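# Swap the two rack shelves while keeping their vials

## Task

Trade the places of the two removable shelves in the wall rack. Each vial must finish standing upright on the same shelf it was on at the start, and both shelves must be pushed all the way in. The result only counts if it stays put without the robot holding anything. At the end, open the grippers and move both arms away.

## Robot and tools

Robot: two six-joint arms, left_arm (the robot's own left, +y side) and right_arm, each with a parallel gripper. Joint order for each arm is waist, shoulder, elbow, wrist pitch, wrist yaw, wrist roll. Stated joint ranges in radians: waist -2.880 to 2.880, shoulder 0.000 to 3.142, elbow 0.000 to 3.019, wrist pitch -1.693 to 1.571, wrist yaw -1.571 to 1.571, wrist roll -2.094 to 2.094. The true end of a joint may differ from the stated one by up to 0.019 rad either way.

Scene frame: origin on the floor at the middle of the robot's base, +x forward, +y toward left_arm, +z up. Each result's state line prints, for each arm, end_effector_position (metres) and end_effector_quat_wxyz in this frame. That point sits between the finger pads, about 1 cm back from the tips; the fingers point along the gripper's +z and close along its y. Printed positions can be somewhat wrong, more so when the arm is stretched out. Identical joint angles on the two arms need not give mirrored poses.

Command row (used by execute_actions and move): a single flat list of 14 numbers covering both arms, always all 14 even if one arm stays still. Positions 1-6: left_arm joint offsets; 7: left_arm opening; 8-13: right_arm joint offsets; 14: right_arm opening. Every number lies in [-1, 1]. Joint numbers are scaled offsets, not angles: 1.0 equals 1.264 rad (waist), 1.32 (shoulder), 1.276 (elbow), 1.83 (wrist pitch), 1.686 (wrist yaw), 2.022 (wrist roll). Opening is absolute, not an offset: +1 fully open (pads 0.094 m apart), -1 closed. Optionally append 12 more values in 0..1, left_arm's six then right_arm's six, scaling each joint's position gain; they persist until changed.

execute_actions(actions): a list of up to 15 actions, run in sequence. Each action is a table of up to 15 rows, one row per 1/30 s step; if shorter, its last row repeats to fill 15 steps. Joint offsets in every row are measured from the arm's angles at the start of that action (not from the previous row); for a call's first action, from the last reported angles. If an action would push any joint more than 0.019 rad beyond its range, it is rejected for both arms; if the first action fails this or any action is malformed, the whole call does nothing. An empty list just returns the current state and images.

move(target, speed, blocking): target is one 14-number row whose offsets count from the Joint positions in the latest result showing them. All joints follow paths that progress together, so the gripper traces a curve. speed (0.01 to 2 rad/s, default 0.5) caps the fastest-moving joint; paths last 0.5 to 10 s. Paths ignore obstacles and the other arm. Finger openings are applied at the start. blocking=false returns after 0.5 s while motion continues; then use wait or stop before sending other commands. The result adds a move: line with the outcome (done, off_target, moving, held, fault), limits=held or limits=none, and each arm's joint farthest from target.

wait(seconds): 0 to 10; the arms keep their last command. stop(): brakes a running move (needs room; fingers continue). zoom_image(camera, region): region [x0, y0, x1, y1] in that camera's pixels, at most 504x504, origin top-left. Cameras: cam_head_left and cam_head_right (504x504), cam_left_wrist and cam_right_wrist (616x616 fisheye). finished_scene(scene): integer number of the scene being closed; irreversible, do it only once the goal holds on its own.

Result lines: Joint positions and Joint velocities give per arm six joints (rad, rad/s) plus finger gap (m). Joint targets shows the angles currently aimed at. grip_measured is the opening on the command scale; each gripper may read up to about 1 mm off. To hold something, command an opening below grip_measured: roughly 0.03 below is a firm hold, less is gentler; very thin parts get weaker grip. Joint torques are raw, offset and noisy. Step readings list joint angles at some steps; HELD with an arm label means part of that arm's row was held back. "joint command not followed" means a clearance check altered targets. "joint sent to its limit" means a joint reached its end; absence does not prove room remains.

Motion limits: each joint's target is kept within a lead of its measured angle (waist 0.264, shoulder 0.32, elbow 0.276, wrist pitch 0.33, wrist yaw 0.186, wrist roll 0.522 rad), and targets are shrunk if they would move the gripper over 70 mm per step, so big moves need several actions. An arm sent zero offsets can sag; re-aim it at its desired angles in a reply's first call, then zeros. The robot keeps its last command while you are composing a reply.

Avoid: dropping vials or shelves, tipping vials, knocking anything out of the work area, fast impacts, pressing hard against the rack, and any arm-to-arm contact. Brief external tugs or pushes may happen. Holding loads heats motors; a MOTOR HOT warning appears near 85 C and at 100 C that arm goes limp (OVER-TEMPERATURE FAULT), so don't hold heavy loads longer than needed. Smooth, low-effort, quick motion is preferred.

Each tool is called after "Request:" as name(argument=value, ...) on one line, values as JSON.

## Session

Request:
execute_actions(actions=[])

Scene clock: 0.00 s.
left_arm: end_effector_position=(+0.6975, +0.3259, +1.4559) grip_measured=+1.000 end_effector_quat_wxyz=(+0.251, +0.008, +0.968, +0.006) | right_arm: end_effector_position=(+0.7056, -0.3241, +1.4647) grip_measured=+1.000 end_effector_quat_wxyz=(+0.263, -0.003, +0.965, -0.009)
Joint positions: left_arm=[-2.035  0.987  0.797  0.332 -0.329  0.336  0.094] | right_arm=[ 2.057  0.978  0.801  0.346  0.351 -0.339  0.094]
Joint velocities: left_arm=[-0.015 -0.005  0.037 -0.002 -0.007 -0.007  0.   ] | right_arm=[-0.005  0.005 -0.007  0.012  0.095  0.066  0.   ]
Joint torques (N m, as the arm reports them, + toward a larger angle): no reading
Motor temperatures (°C, as the motors report them): left_arm=[23 25 22 20 25 21] | right_arm=[24 28 22 21 23 21]
Joint targets: left_arm=[-2.034 0.991 0.803 0.335 -0.329 0.336] | right_arm=[2.057 0.979 0.809 0.349 0.351 -0.339]
Joint stiffness scale: left_arm=[1. 1. 1. 1. 1. 1.] | right_arm=[1. 1. 1. 1. 1. 1.]

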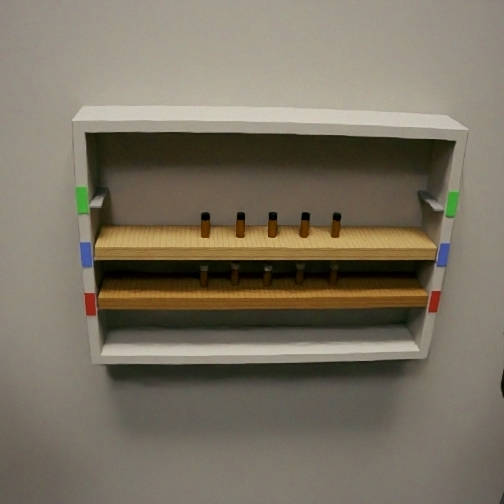

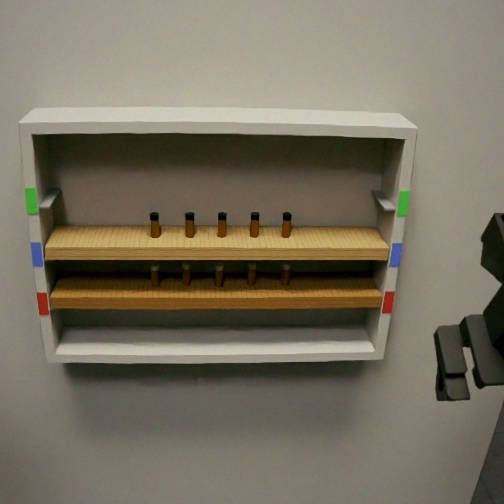

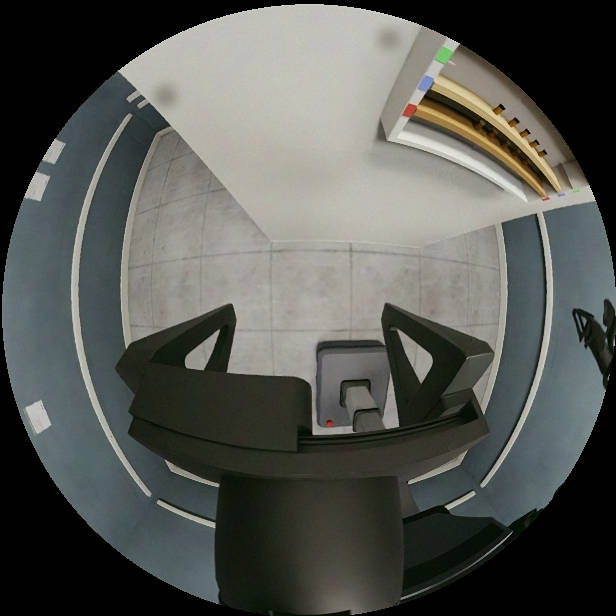

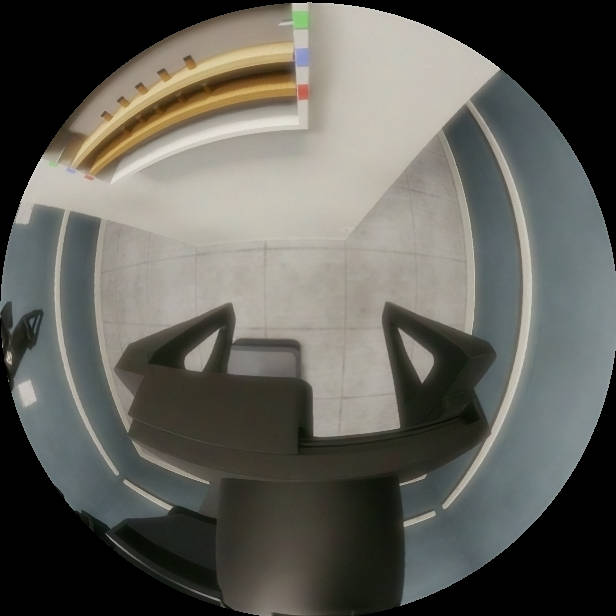

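Request:
execute_actions(actions=[])

Scene clock: 34.20 s.
left_arm: end_effector_position=(+0.6975, +0.3259, +1.4559) grip_measured=+1.000 end_effector_quat_wxyz=(+0.251, +0.008, +0.968, +0.006) | right_arm: end_effector_position=(+0.7056, -0.3241, +1.4647) grip_measured=+1.000 end_effector_quat_wxyz=(+0.263, -0.003, +0.965, -0.009)
Joint positions: left_arm=[-2.035  0.987  0.797  0.332 -0.329  0.336  0.094] | right_arm=[ 2.057  0.978  0.801  0.346  0.351 -0.339  0.094]
Joint velocities: left_arm=[-0.015  0.005 -0.002 -0.007 -0.037 -0.051  0.   ] | right_arm=[-0.015 -0.005  0.007 -0.022 -0.022 -0.022  0.   ]
Joint torques (N m, as the arm reports them, + toward a larger angle): left_arm=[ -3.22 -16.68   2.19   1.12   0.15   0.03] | right_arm=[  2.48 -10.58   3.01   0.85  -0.1   -0.14]
Motor temperatures (°C, as the motors report them): left_arm=[23 26 23 20 25 21] | right_arm=[24 29 22 22 23 21]
Joint targets: left_arm=[-2.034 0.991 0.803 0.335 -0.329 0.336] | right_arm=[2.057 0.979 0.809 0.349 0.351 -0.339]
Joint stiffness scale: left_arm=[1. 1. 1. 1. 1. 1.] | right_arm=[1. 1. 1. 1. 1. 1.]

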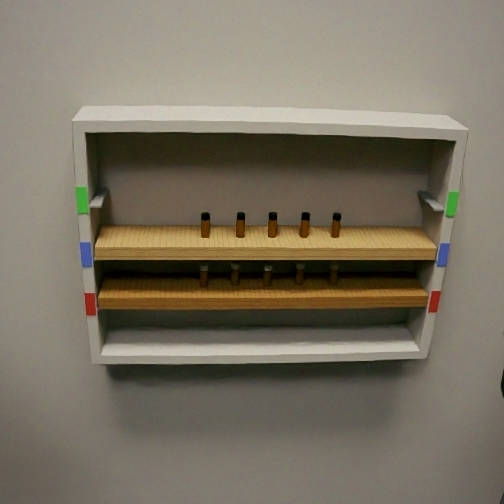

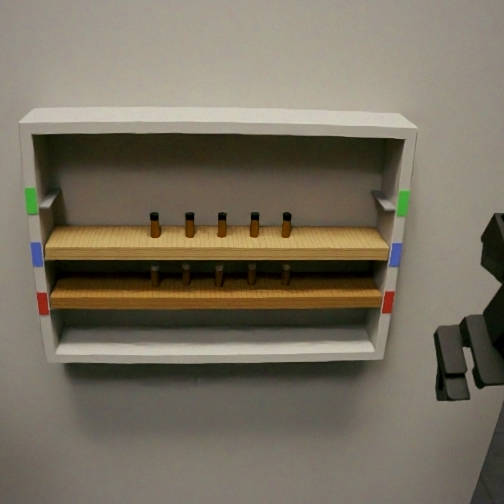

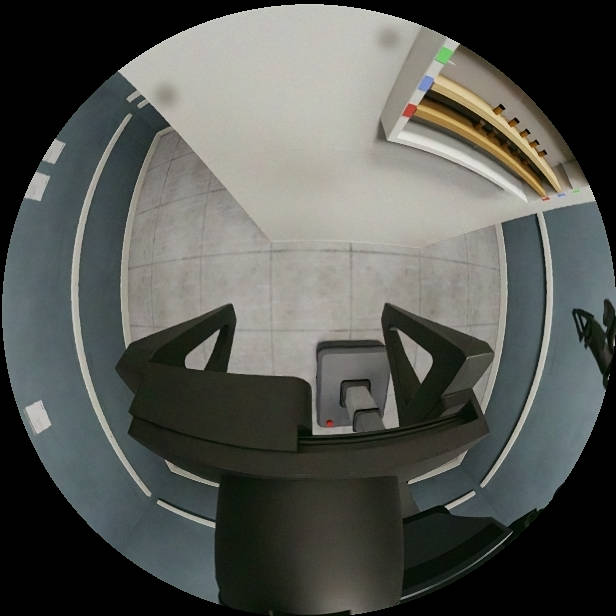

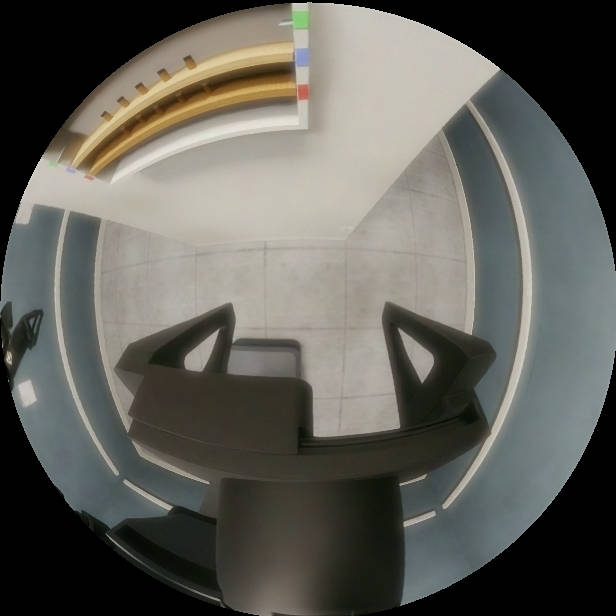

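Request:
move(target=[-0.073,0.37,0.221,0.549,0.393,-0.671,-0.2,0.055,0.377,0.218,0.542,-0.406,0.672,-0.2], speed=0.6)

Scene clock: 42.83 s.
left_arm: end_effector_position=(+0.8380, +0.1957, +1.5102) grip_measured=-0.198 end_effector_quat_wxyz=(-0.408, +0.417, -0.587, +0.561) | right_arm: end_effector_position=(+0.8387, -0.2014, +1.5083) grip_measured=-0.197 end_effector_quat_wxyz=(+0.411, +0.417, +0.589, +0.557)
Joint positions: left_arm=[-2.115  1.462  1.067  1.315  0.331 -1.005  0.038] | right_arm=[ 2.107  1.459  1.067  1.314 -0.33   1.005  0.038]
Joint velocities: left_arm=[-0.005 -0.024  0.012 -0.012  0.022  0.037  0.001] | right_arm=[-0.005 -0.015 -0.002  0.012 -0.037  0.022  0.   ]
Joint torques (N m, as the arm reports them, + toward a larger angle): left_arm=[ -8.66 -18.24   1.72   2.27   0.59  -0.01] | right_arm=[  7.36 -11.4    2.19   2.    -0.49  -0.12]
Motor temperatures (°C, as the motors report them): left_arm=[23 26 23 20 25 21] | right_arm=[24 29 22 22 23 21]
Joint targets: left_arm=[-2.127 1.475 1.079 1.337 0.333 -1.020] | right_arm=[2.127 1.476 1.080 1.337 -0.334 1.019]
Joint stiffness scale: left_arm=[1. 1. 1. 1. 1. 1.] | right_arm=[1. 1. 1. 1. 1. 1.]
move: off_target (left_arm, right_arm); limits=none; left_arm: farthest joint: the wrist pitch, 0.022 radians from its target (1.004 radians at the start); right_arm: farthest joint: the wrist pitch, 0.024 radians from its target (0.992 radians at the start)

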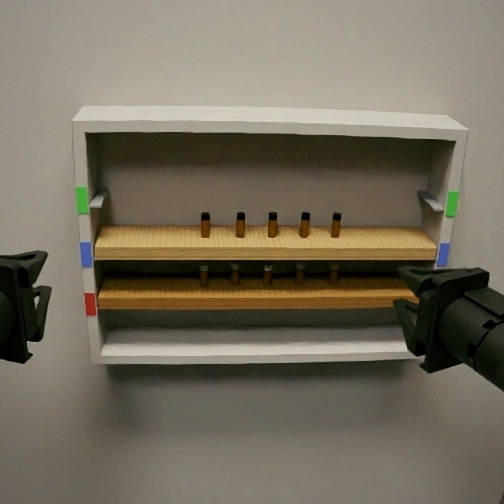

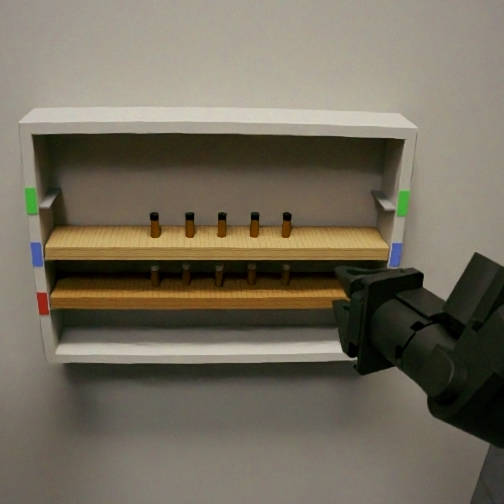

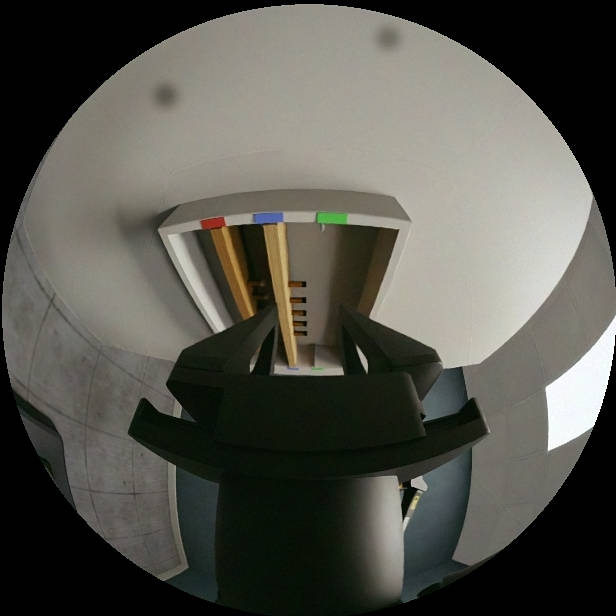

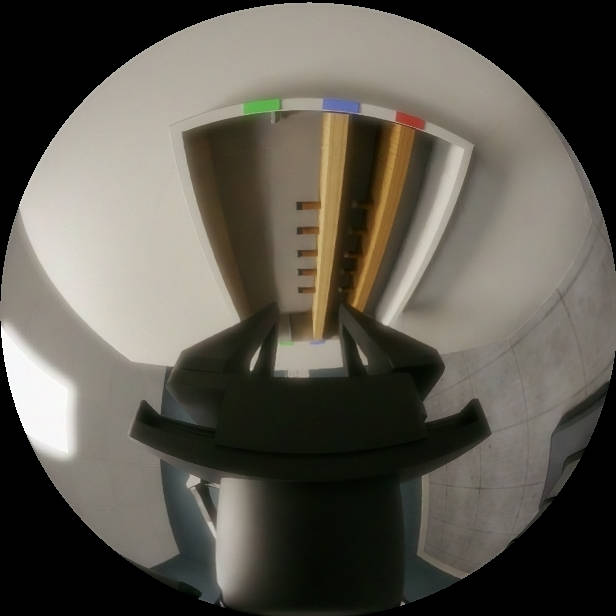

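Request:
move(target=[-0.104,0.22,0.318,-0.06,-0.039,0.046,-0.2,-0.112,0.077,0.205,-0.045,-0.049,0.072,-0.2], speed=0.3)

Scene clock: 51.43 s.
left_arm: end_effector_position=(+0.9111, +0.0985, +1.4669) grip_measured=-0.198 end_effector_quat_wxyz=(-0.420, +0.416, -0.569, +0.571) | right_arm: end_effector_position=(+0.9080, -0.2576, +1.4792) grip_measured=-0.197 end_effector_quat_wxyz=(+0.427, +0.412, +0.569, +0.569)
Joint positions: left_arm=[-2.236  1.739  1.459  1.219  0.268 -0.927  0.038] | right_arm=[ 1.983  1.536  1.312  1.247 -0.408  1.137  0.038]
Joint velocities: left_arm=[-0.015 -0.015 -0.012 -0.012 -0.037 -0.037 -0.001] | right_arm=[ 0.005 -0.015  0.007 -0.012  0.007  0.037  0.   ]
Joint torques (N m, as the arm reports them, + toward a larger angle): left_arm=[-13.17 -19.44   2.72   0.9    0.35   0.23] | right_arm=[  3.95 -12.98   3.73   0.72  -0.42  -0.13]
Motor temperatures (°C, as the motors report them): left_arm=[24 26 23 20 25 21] | right_arm=[24 29 22 22 23 21]
Joint targets: left_arm=[-2.246 1.752 1.473 1.205 0.265 -0.912] | right_arm=[1.965 1.560 1.329 1.231 -0.412 1.151]
Joint stiffness scale: left_arm=[1. 1. 1. 1. 1. 1.] | right_arm=[1. 1. 1. 1. 1. 1.]
move: off_target (right_arm); limits=none; left_arm: farthest joint: the wrist roll, 0.015 radians from its target (0.093 radians at the start); right_arm: farthest joint: the shoulder, 0.024 radians from its target (0.102 radians at the start)

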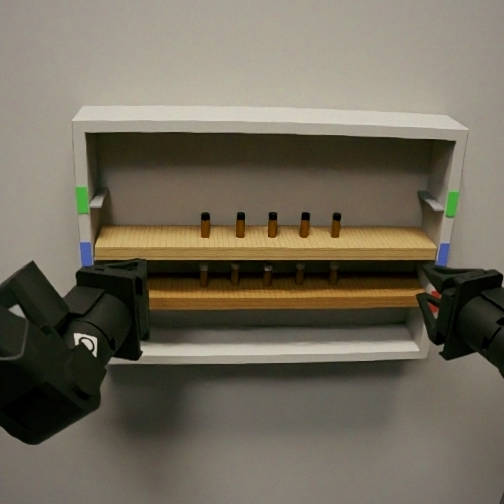

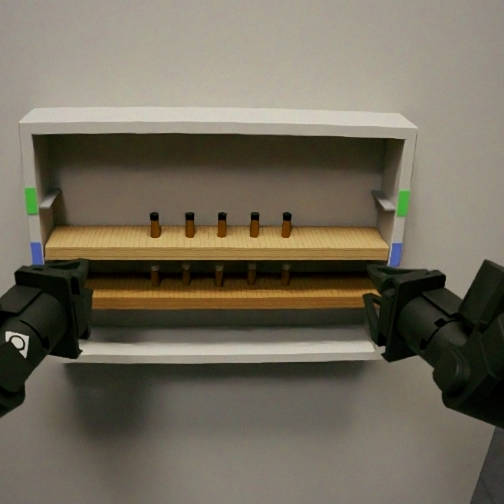

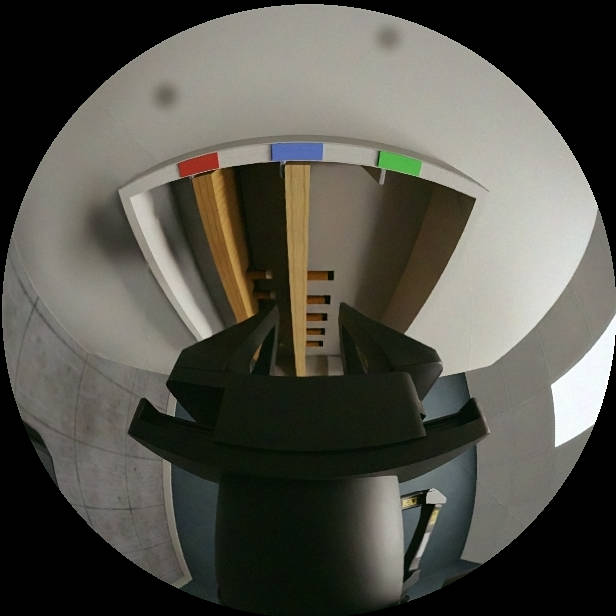

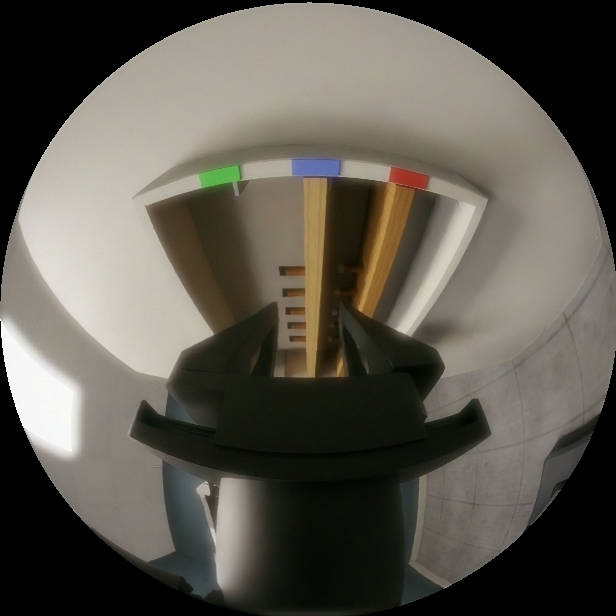

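Request:
move(target=[0.017,0.045,0.15,-0.079,0,0.007,-0.2,0.022,0.048,0.146,-0.085,0.006,-0.011,-0.2], speed=0.2)

Scene clock: 62.13 s.
left_arm: end_effector_position=(+0.9618, +0.0978, +1.4644) grip_measured=-0.198 end_effector_quat_wxyz=(-0.422, +0.416, -0.569, +0.571) | right_arm: end_effector_position=(+0.9574, -0.2580, +1.4733) grip_measured=-0.197 end_effector_quat_wxyz=(+0.423, +0.414, +0.573, +0.567)
Joint positions: left_arm=[-2.236  1.779  1.631  1.09   0.268 -0.926  0.038] | right_arm=[ 1.991  1.577  1.476  1.108 -0.403  1.128  0.038]
Joint velocities: left_arm=[-0.005 -0.015 -0.012  0.002  0.051 -0.022 -0.   ] | right_arm=[-0.005 -0.005 -0.007  0.002 -0.037  0.051  0.001]
Joint torques (N m, as the arm reports them, + toward a larger angle): left_arm=[-10.79 -20.38   3.82   0.85   0.51   0.23] | right_arm=[  7.16 -14.51   4.94   0.79  -0.1   -0.31]
Motor temperatures (°C, as the motors report them): left_arm=[24 26 23 20 25 21] | right_arm=[24 29 22 22 23 21]
Joint targets: left_arm=[-2.214 1.798 1.650 1.075 0.268 -0.912] | right_arm=[2.011 1.600 1.498 1.092 -0.398 1.114]
Joint stiffness scale: left_arm=[1. 1. 1. 1. 1. 1.] | right_arm=[1. 1. 1. 1. 1. 1.]
move: off_target (left_arm, right_arm); limits=none; left_arm: farthest joint: the waist, 0.021 radians from its target (0.021 radians at the start); right_arm: farthest joint: the shoulder, 0.023 radians from its target (0.063 radians at the start)

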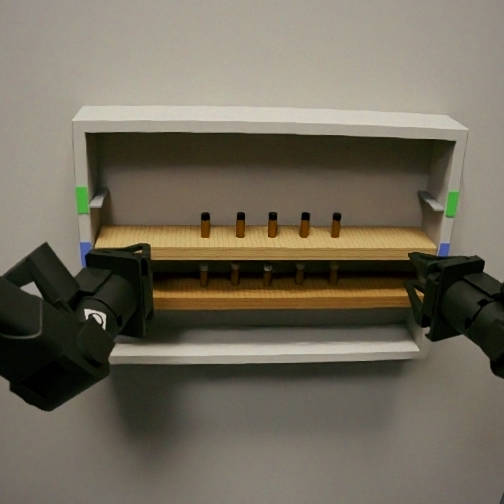

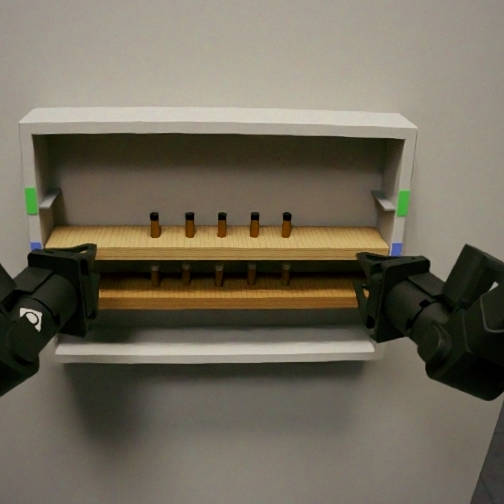

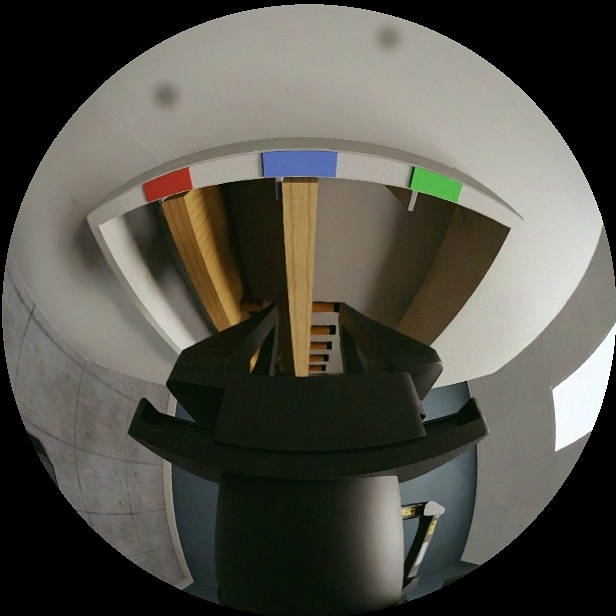

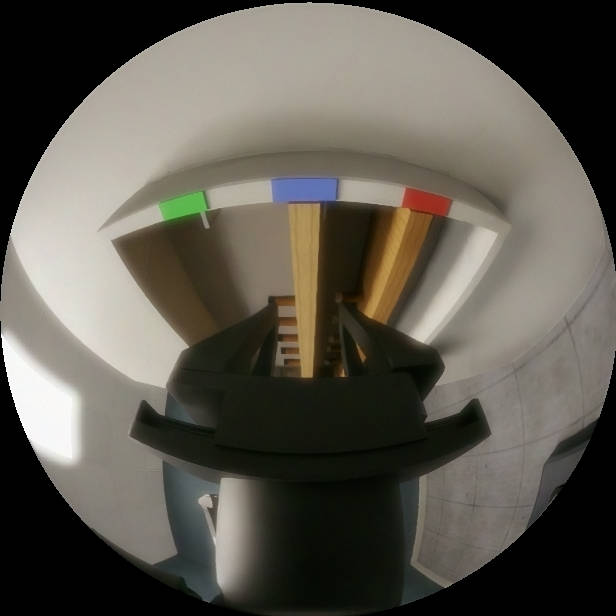

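Request:
move(target=[0,0.062,0.168,-0.079,0.004,0,-0.2,0.021,0.049,0.161,-0.087,0.004,-0.007,-0.2], speed=0.12)

Scene clock: 70.93 s.
left_arm: end_effector_position=(+1.0096, +0.0957, +1.4613) grip_measured=-0.198 end_effector_quat_wxyz=(-0.422, +0.414, -0.568, +0.573) | right_arm: end_effector_position=(+1.0099, -0.2638, +1.4783) grip_measured=-0.197 end_effector_quat_wxyz=(+0.421, +0.415, +0.572, +0.568)
Joint positions: left_arm=[-2.236  1.838  1.823  0.96   0.272 -0.926  0.038] | right_arm=[ 1.997  1.614  1.654  0.964 -0.4    1.127  0.038]
Joint velocities: left_arm=[ 0.005 -0.005  0.002 -0.017  0.037  0.007 -0.   ] | right_arm=[ 0.005 -0.015 -0.012  0.002 -0.037  0.081  0.   ]
Joint torques (N m, as the arm reports them, + toward a larger angle): left_arm=[-13.56 -21.42   4.88   0.92   0.66   0.11] | right_arm=[  7.63 -15.17   6.3    0.75  -0.1   -0.33]
Motor temperatures (°C, as the motors report them): left_arm=[24 27 23 20 25 21] | right_arm=[24 29 23 22 23 21]
Joint targets: left_arm=[-2.236 1.861 1.846 0.945 0.275 -0.926] | right_arm=[2.018 1.641 1.682 0.948 -0.396 1.114]
Joint stiffness scale: left_arm=[1. 1. 1. 1. 1. 1.] | right_arm=[1. 1. 1. 1. 1. 1.]
move: off_target (left_arm, right_arm); limits=none; left_arm: farthest joint: the shoulder, 0.023 radians from its target (0.082 radians at the start); right_arm: farthest joint: the shoulder, 0.027 radians from its target (0.065 radians at the start)

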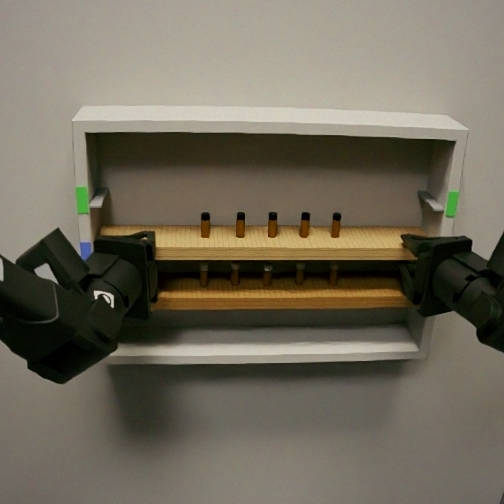

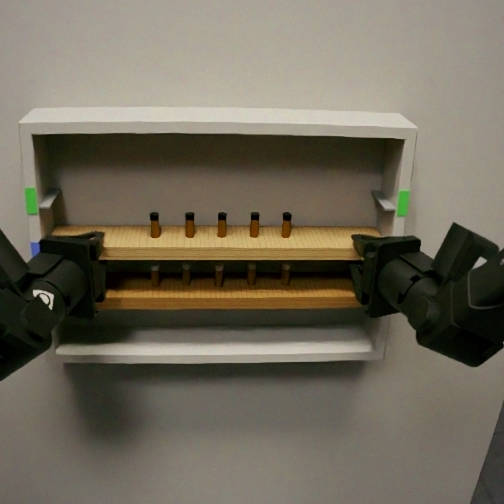

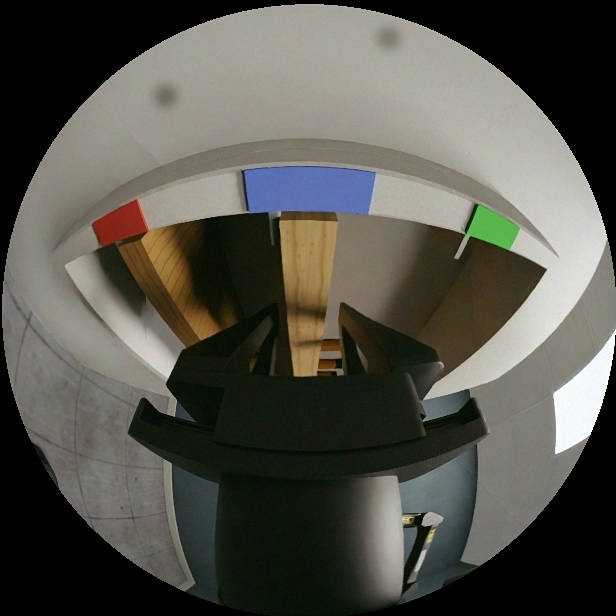

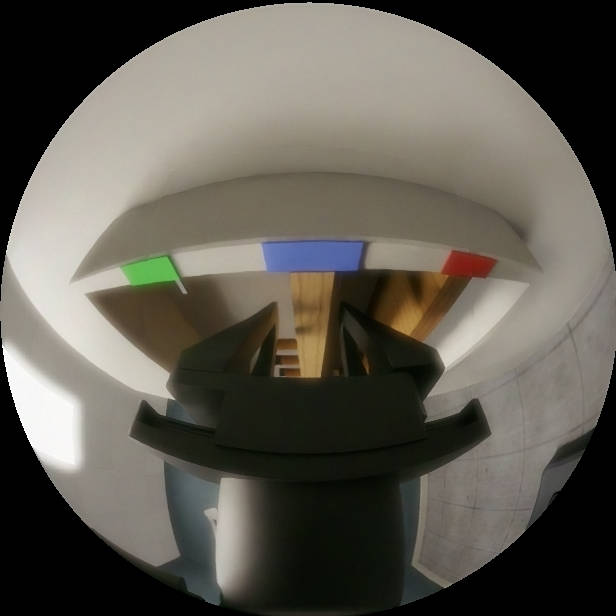

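Request:
execute_actions(actions=[[[0,0,0.012,0,0,0,-0.45,0,0,0.015,0,0,0,-0.45]],[[0,0,0.012,0,0,0,-0.6,0,0,0.015,0,0,0,-0.6]],[[0,0,0.012,0,0,0,-0.72,0,0,0.015,0,0,0,-0.72]]])

Scene clock: 77.63 s.
left_arm: end_effector_position=(+1.0097, +0.0961, +1.4609) grip_measured=-0.630 end_effector_quat_wxyz=(-0.423, +0.414, -0.568, +0.571) | right_arm: end_effector_position=(+1.0098, -0.2636, +1.4781) grip_measured=-0.635 end_effector_quat_wxyz=(+0.421, +0.416, +0.572, +0.568)
Joint positions: left_arm=[-2.236  1.838  1.823  0.96   0.269 -0.923  0.017] | right_arm=[ 1.997  1.615  1.654  0.964 -0.4    1.127  0.017]
Joint velocities: left_arm=[-0.005  0.005 -0.007 -0.007 -0.007 -0.037 -0.   ] | right_arm=[-0.005  0.005  0.012 -0.012 -0.007  0.007 -0.001]
Joint torques (N m, as the arm reports them, + toward a larger angle): left_arm=[-13.44 -23.33   4.32   1.41   0.59   0.09] | right_arm=[  5.96 -16.99   5.67   1.3   -0.26  -0.24]
Motor temperatures (°C, as the motors report them): left_arm=[24 27 24 20 25 21] | right_arm=[25 29 23 22 23 21]
Joint targets: left_arm=[-2.236 1.838 1.838 0.961 0.271 -0.926] | right_arm=[1.997 1.615 1.673 0.964 -0.400 1.127]
Joint stiffness scale: left_arm=[1. 1. 1. 1. 1. 1.] | right_arm=[1. 1. 1. 1. 1. 1.]
Step readings (joint positions; steps 1 to 15: 1st action; 16 to 30: 2nd action; 31 to 45: 3rd action):
0: left_arm=[-2.236 1.838 1.823 0.960 0.272 -0.926] | right_arm=[1.997 1.615 1.654 0.964 -0.400 1.127]
1: left_arm=[-2.236 1.838 1.823 0.960 0.272 -0.926] | right_arm=[1.997 1.615 1.654 0.964 -0.400 1.127]
2: left_arm=[-2.236 1.838 1.823 0.960 0.272 -0.926] | right_arm=[1.997 1.615 1.654 0.964 -0.400 1.127]
4: left_arm=[-2.236 1.838 1.823 0.960 0.272 -0.926] | right_arm=[1.997 1.615 1.654 0.964 -0.400 1.127]
8: left_arm=[-2.236 1.838 1.823 0.960 0.272 -0.926] | right_arm=[1.997 1.615 1.654 0.964 -0.400 1.127]
15: left_arm=[-2.236 1.838 1.823 0.960 0.272 -0.926] | right_arm=[1.997 1.615 1.654 0.964 -0.400 1.127]
16: left_arm=[-2.236 1.838 1.823 0.960 0.272 -0.926] | right_arm=[1.997 1.615 1.654 0.964 -0.400 1.127]
17: left_arm=[-2.236 1.838 1.823 0.960 0.272 -0.926] | right_arm=[1.997 1.615 1.654 0.964 -0.400 1.127]
19: left_arm=[-2.236 1.838 1.823 0.960 0.271 -0.926] | right_arm=[1.997 1.615 1.654 0.964 -0.400 1.127]
23: left_arm=[-2.236 1.838 1.823 0.960 0.271 -0.926] | right_arm=[1.997 1.615 1.654 0.964 -0.400 1.127]
30: left_arm=[-2.236 1.838 1.823 0.960 0.271 -0.926] | right_arm=[1.997 1.615 1.654 0.964 -0.400 1.127]
31: left_arm=[-2.236 1.838 1.823 0.960 0.270 -0.925] | right_arm=[1.997 1.615 1.654 0.964 -0.400 1.127]
32: left_arm=[-2.236 1.838 1.823 0.960 0.269 -0.924] | right_arm=[1.997 1.615 1.654 0.964 -0.400 1.127]
34: left_arm=[-2.236 1.838 1.823 0.960 0.269 -0.924] | right_arm=[1.997 1.615 1.654 0.964 -0.400 1.127]
38: left_arm=[-2.236 1.838 1.823 0.960 0.269 -0.923] | right_arm=[1.997 1.615 1.654 0.964 -0.400 1.127]
45: Joint positions above

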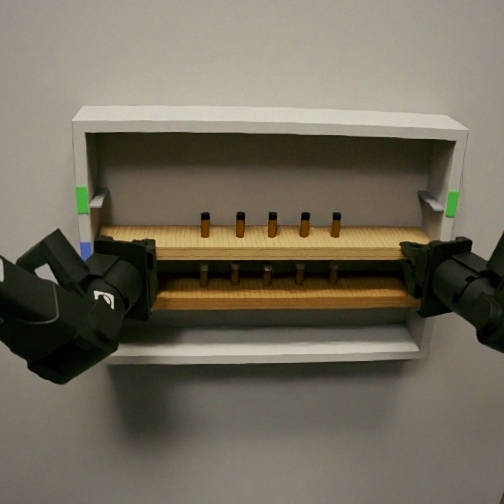

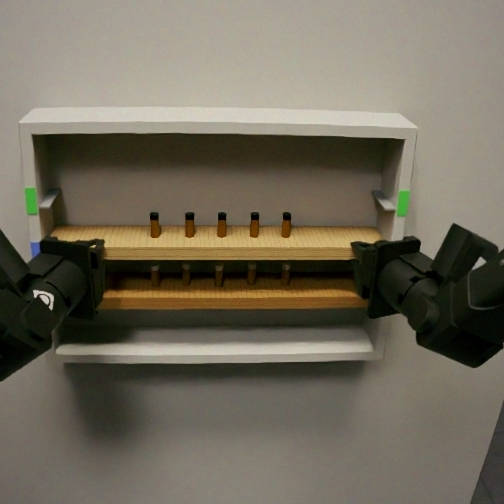

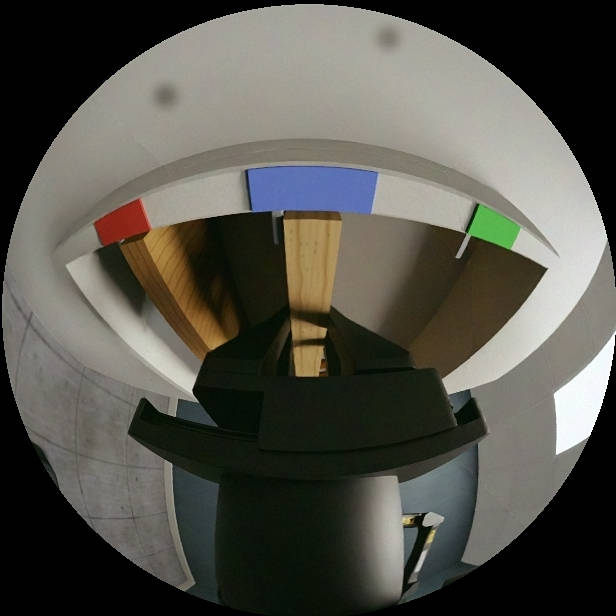

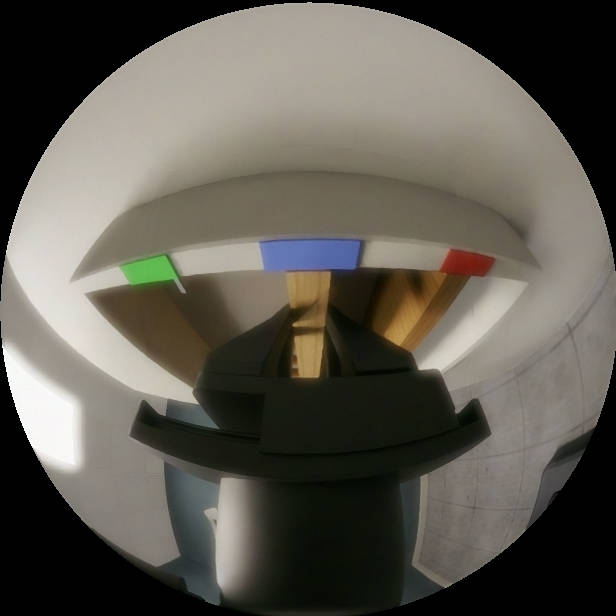

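Request:
move(target=[-0.012,-0.066,-0.148,0.087,0,0,-0.72,0.012,-0.067,-0.14,0.083,0,0,-0.72], speed=0.08)

Scene clock: 86.17 s.
left_arm: end_effector_position=(+0.9620, +0.0983, +1.4628) grip_measured=-0.630 end_effector_quat_wxyz=(-0.421, +0.417, -0.571, +0.567) | right_arm: end_effector_position=(+0.9615, -0.2592, +1.4799) grip_measured=-0.635 end_effector_quat_wxyz=(+0.420, +0.419, +0.573, +0.565)
Joint positions: left_arm=[-2.236  1.778  1.631  1.083  0.26  -0.921  0.017] | right_arm=[ 1.997  1.559  1.474  1.083 -0.393  1.127  0.017]
Joint velocities: left_arm=[-0.005 -0.015  0.017 -0.007  0.022  0.037  0.001] | right_arm=[-0.015  0.005 -0.002  0.002  0.051  0.037  0.   ]
Joint torques (N m, as the arm reports them, + toward a larger angle): left_arm=[-14.21 -24.4    2.71   2.66   0.99   0.09] | right_arm=[  6.81 -18.31   3.64   2.39  -0.55  -0.22]
Motor temperatures (°C, as the motors report them): left_arm=[24 27 24 20 25 21] | right_arm=[25 30 23 22 23 21]
Joint targets: left_arm=[-2.251 1.751 1.634 1.119 0.269 -0.923] | right_arm=[2.012 1.526 1.475 1.116 -0.400 1.127]
Joint stiffness scale: left_arm=[1. 1. 1. 1. 1. 1.] | right_arm=[1. 1. 1. 1. 1. 1.]
move: off_target (left_arm, right_arm); limits=none; left_arm: farthest joint: the wrist pitch, 0.036 radians from its target (0.159 radians at the start); right_arm: farthest joint: the shoulder, 0.033 radians from its target (0.088 radians at the start)

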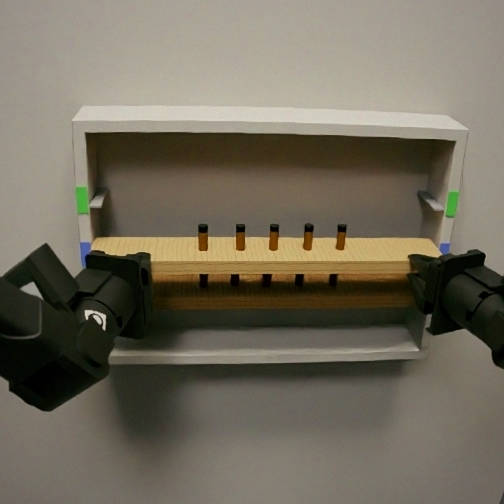

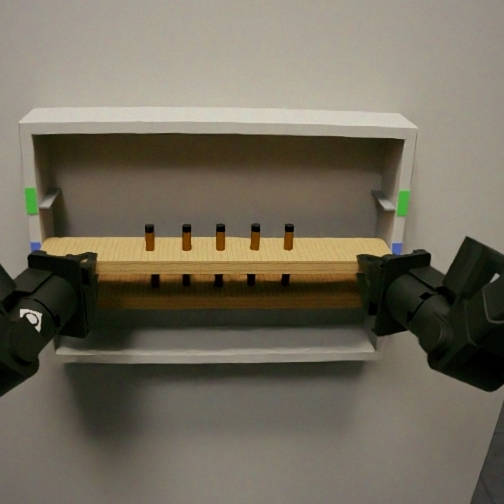

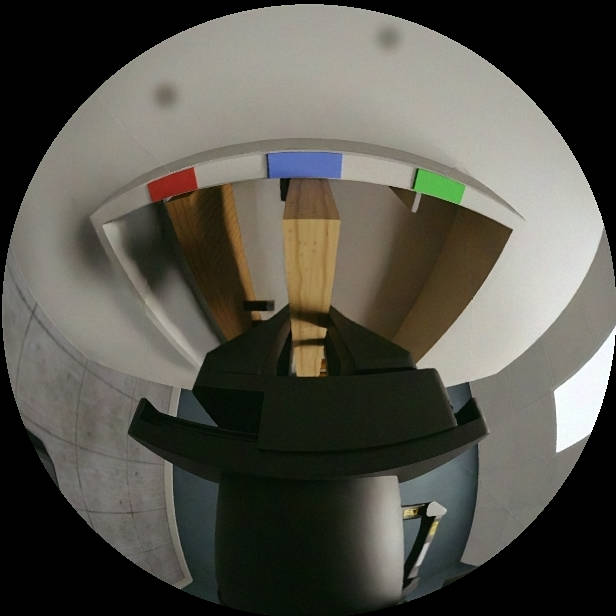

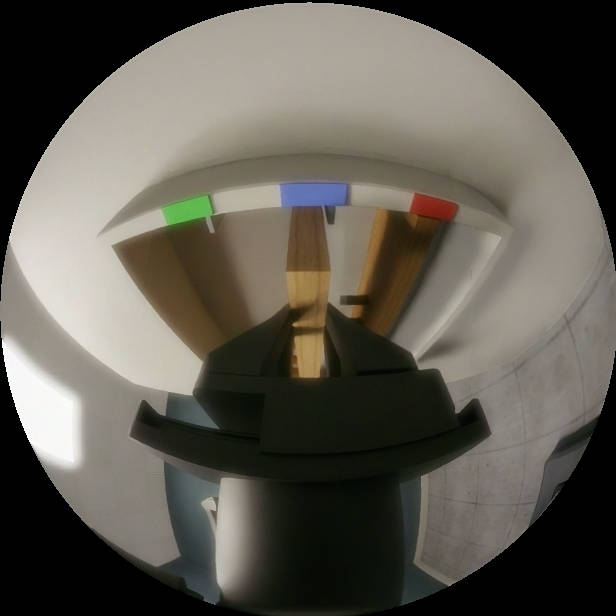

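Request:
move(target=[-0.015,-0.061,-0.145,0.1,0.012,0,-0.72,-0.004,-0.06,-0.137,0.107,-0.014,0.01,-0.72], speed=0.08)

Scene clock: 95.07 s.
left_arm: end_effector_position=(+0.9082, +0.1005, +1.4710) grip_measured=-0.630 end_effector_quat_wxyz=(-0.423, +0.413, -0.569, +0.572) | right_arm: end_effector_position=(+0.9073, -0.2562, +1.4876) grip_measured=-0.635 end_effector_quat_wxyz=(+0.427, +0.410, +0.570, +0.570)
Joint positions: left_arm=[-2.236  1.729  1.442  1.23   0.272 -0.921  0.017] | right_arm=[ 1.991  1.517  1.296  1.24  -0.407  1.129  0.017]
Joint velocities: left_arm=[-0.005 -0.005  0.002 -0.002  0.007  0.007  0.   ] | right_arm=[ 0.005 -0.024 -0.007  0.012 -0.051 -0.022  0.001]
Joint torques (N m, as the arm reports them, + toward a larger angle): left_arm=[-13.72 -23.25   1.85   2.71   0.94   0.11] | right_arm=[  5.16 -17.36   2.83   2.57  -0.64  -0.08]
Motor temperatures (°C, as the motors report them): left_arm=[24 27 23 20 26 21] | right_arm=[25 30 23 22 24 21]
Joint targets: left_arm=[-2.255 1.697 1.445 1.266 0.280 -0.921] | right_arm=[1.991 1.480 1.299 1.279 -0.417 1.148]
Joint stiffness scale: left_arm=[1. 1. 1. 1. 1. 1.] | right_arm=[1. 1. 1. 1. 1. 1.]
move: off_target (left_arm, right_arm); limits=none; left_arm: farthest joint: the wrist pitch, 0.036 radians from its target (0.183 radians at the start); right_arm: farthest joint: the wrist pitch, 0.039 radians from its target (0.196 radians at the start)

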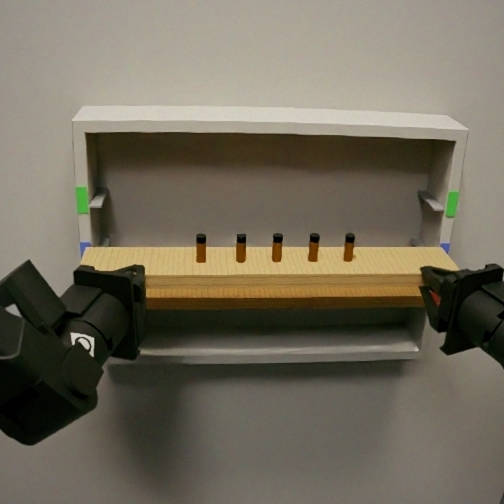

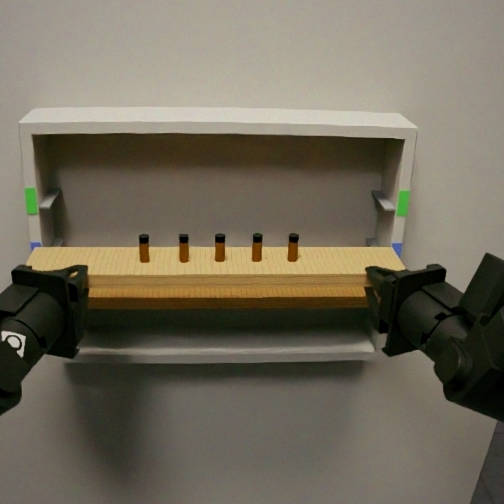

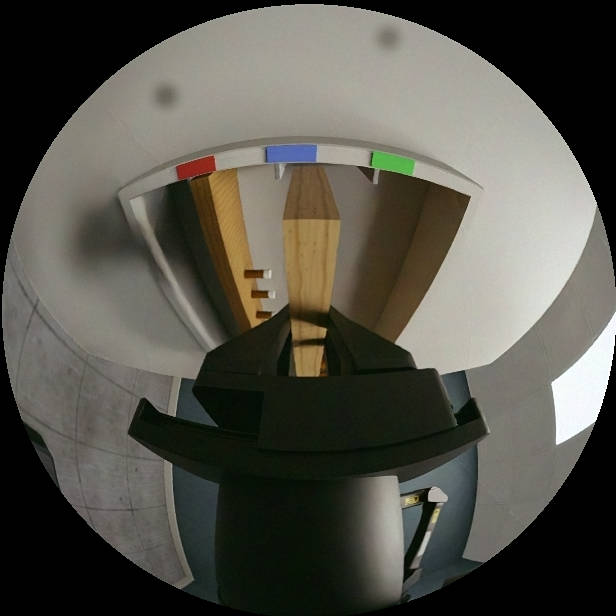

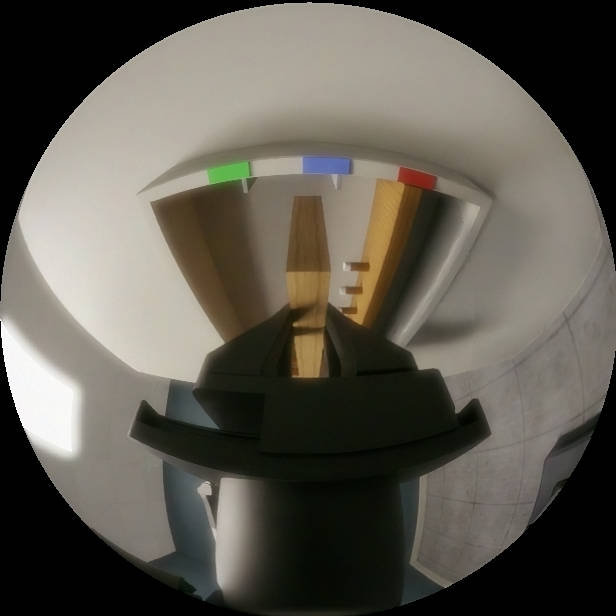

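Request:
move(target=[-0.089,-0.143,-0.089,-0.03,-0.03,0.041,-0.72,0.077,-0.166,-0.082,-0.052,0.023,-0.037,-0.72], speed=0.08)

Scene clock: 123.23 s.
left_arm: end_effector_position=(+0.9113, +0.1009, +1.5496) grip_measured=-0.630 end_effector_quat_wxyz=(-0.425, +0.412, -0.568, +0.572) | right_arm: end_effector_position=(+0.9099, -0.2562, +1.5664) grip_measured=-0.635 end_effector_quat_wxyz=(+0.430, +0.409, +0.568, +0.570)
Joint positions: left_arm=[-2.325  1.571  1.324  1.177  0.221 -0.847  0.017] | right_arm=[ 2.064  1.333  1.186  1.148 -0.369  1.063  0.017]
Joint velocities: left_arm=[-0.005 -0.005  0.002  0.012 -0.037 -0.022  0.001] | right_arm=[-0.015 -0.015  0.007 -0.007  0.007  0.051 -0.001]
Joint torques (N m, as the arm reports them, + toward a larger angle): left_arm=[-13.64 -22.13   2.21   1.24   0.61   0.17] | right_arm=[  6.78 -16.69   3.49   1.17  -0.29  -0.3 ]
Motor temperatures (°C, as the motors report them): left_arm=[25 28 23 20 26 21] | right_arm=[25 31 22 22 24 21]
Joint targets: left_arm=[-2.348 1.540 1.328 1.175 0.221 -0.838] | right_arm=[2.089 1.297 1.191 1.145 -0.368 1.054]
Joint stiffness scale: left_arm=[1. 1. 1. 1. 1. 1.] | right_arm=[1. 1. 1. 1. 1. 1.]
move: off_target (left_arm, right_arm); limits=none; left_arm: farthest joint: the shoulder, 0.030 radians from its target (0.188 radians at the start); right_arm: farthest joint: the shoulder, 0.035 radians from its target (0.219 radians at the start)

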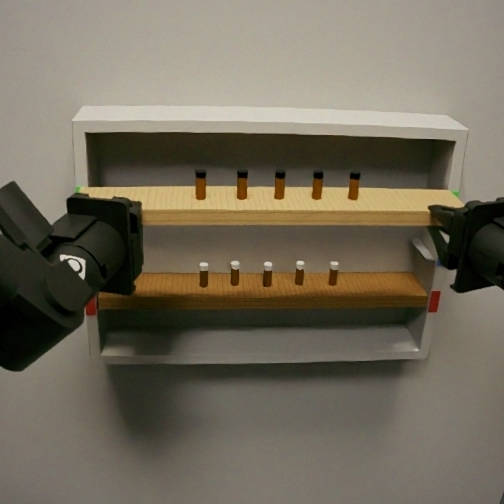

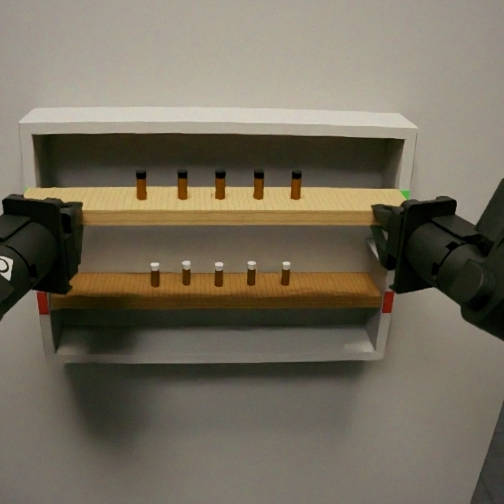

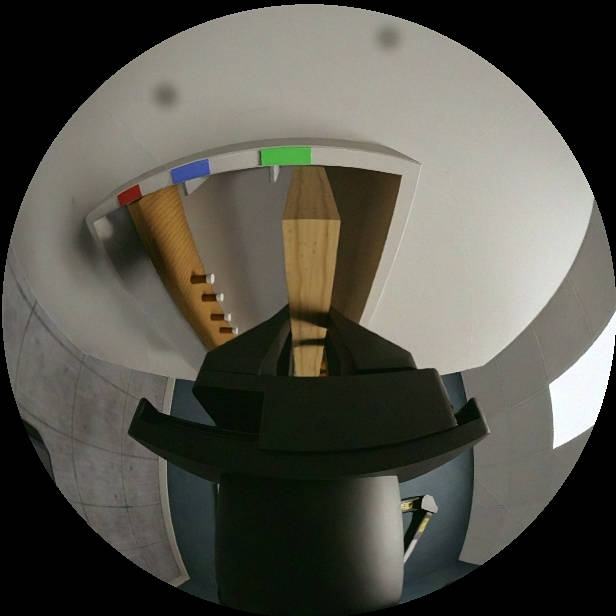

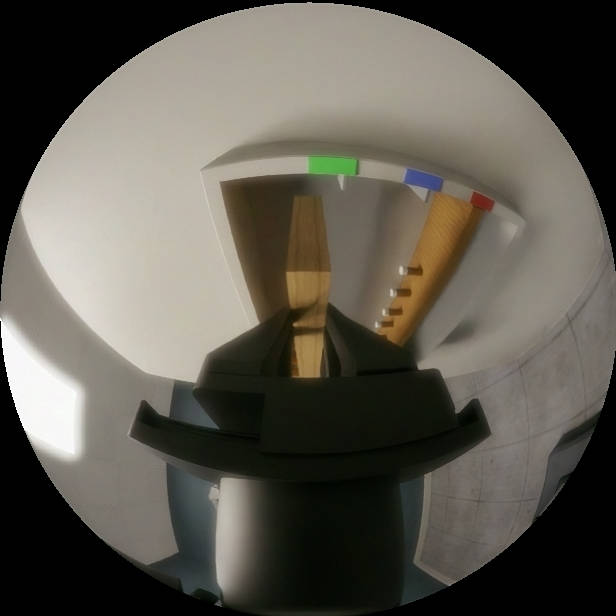

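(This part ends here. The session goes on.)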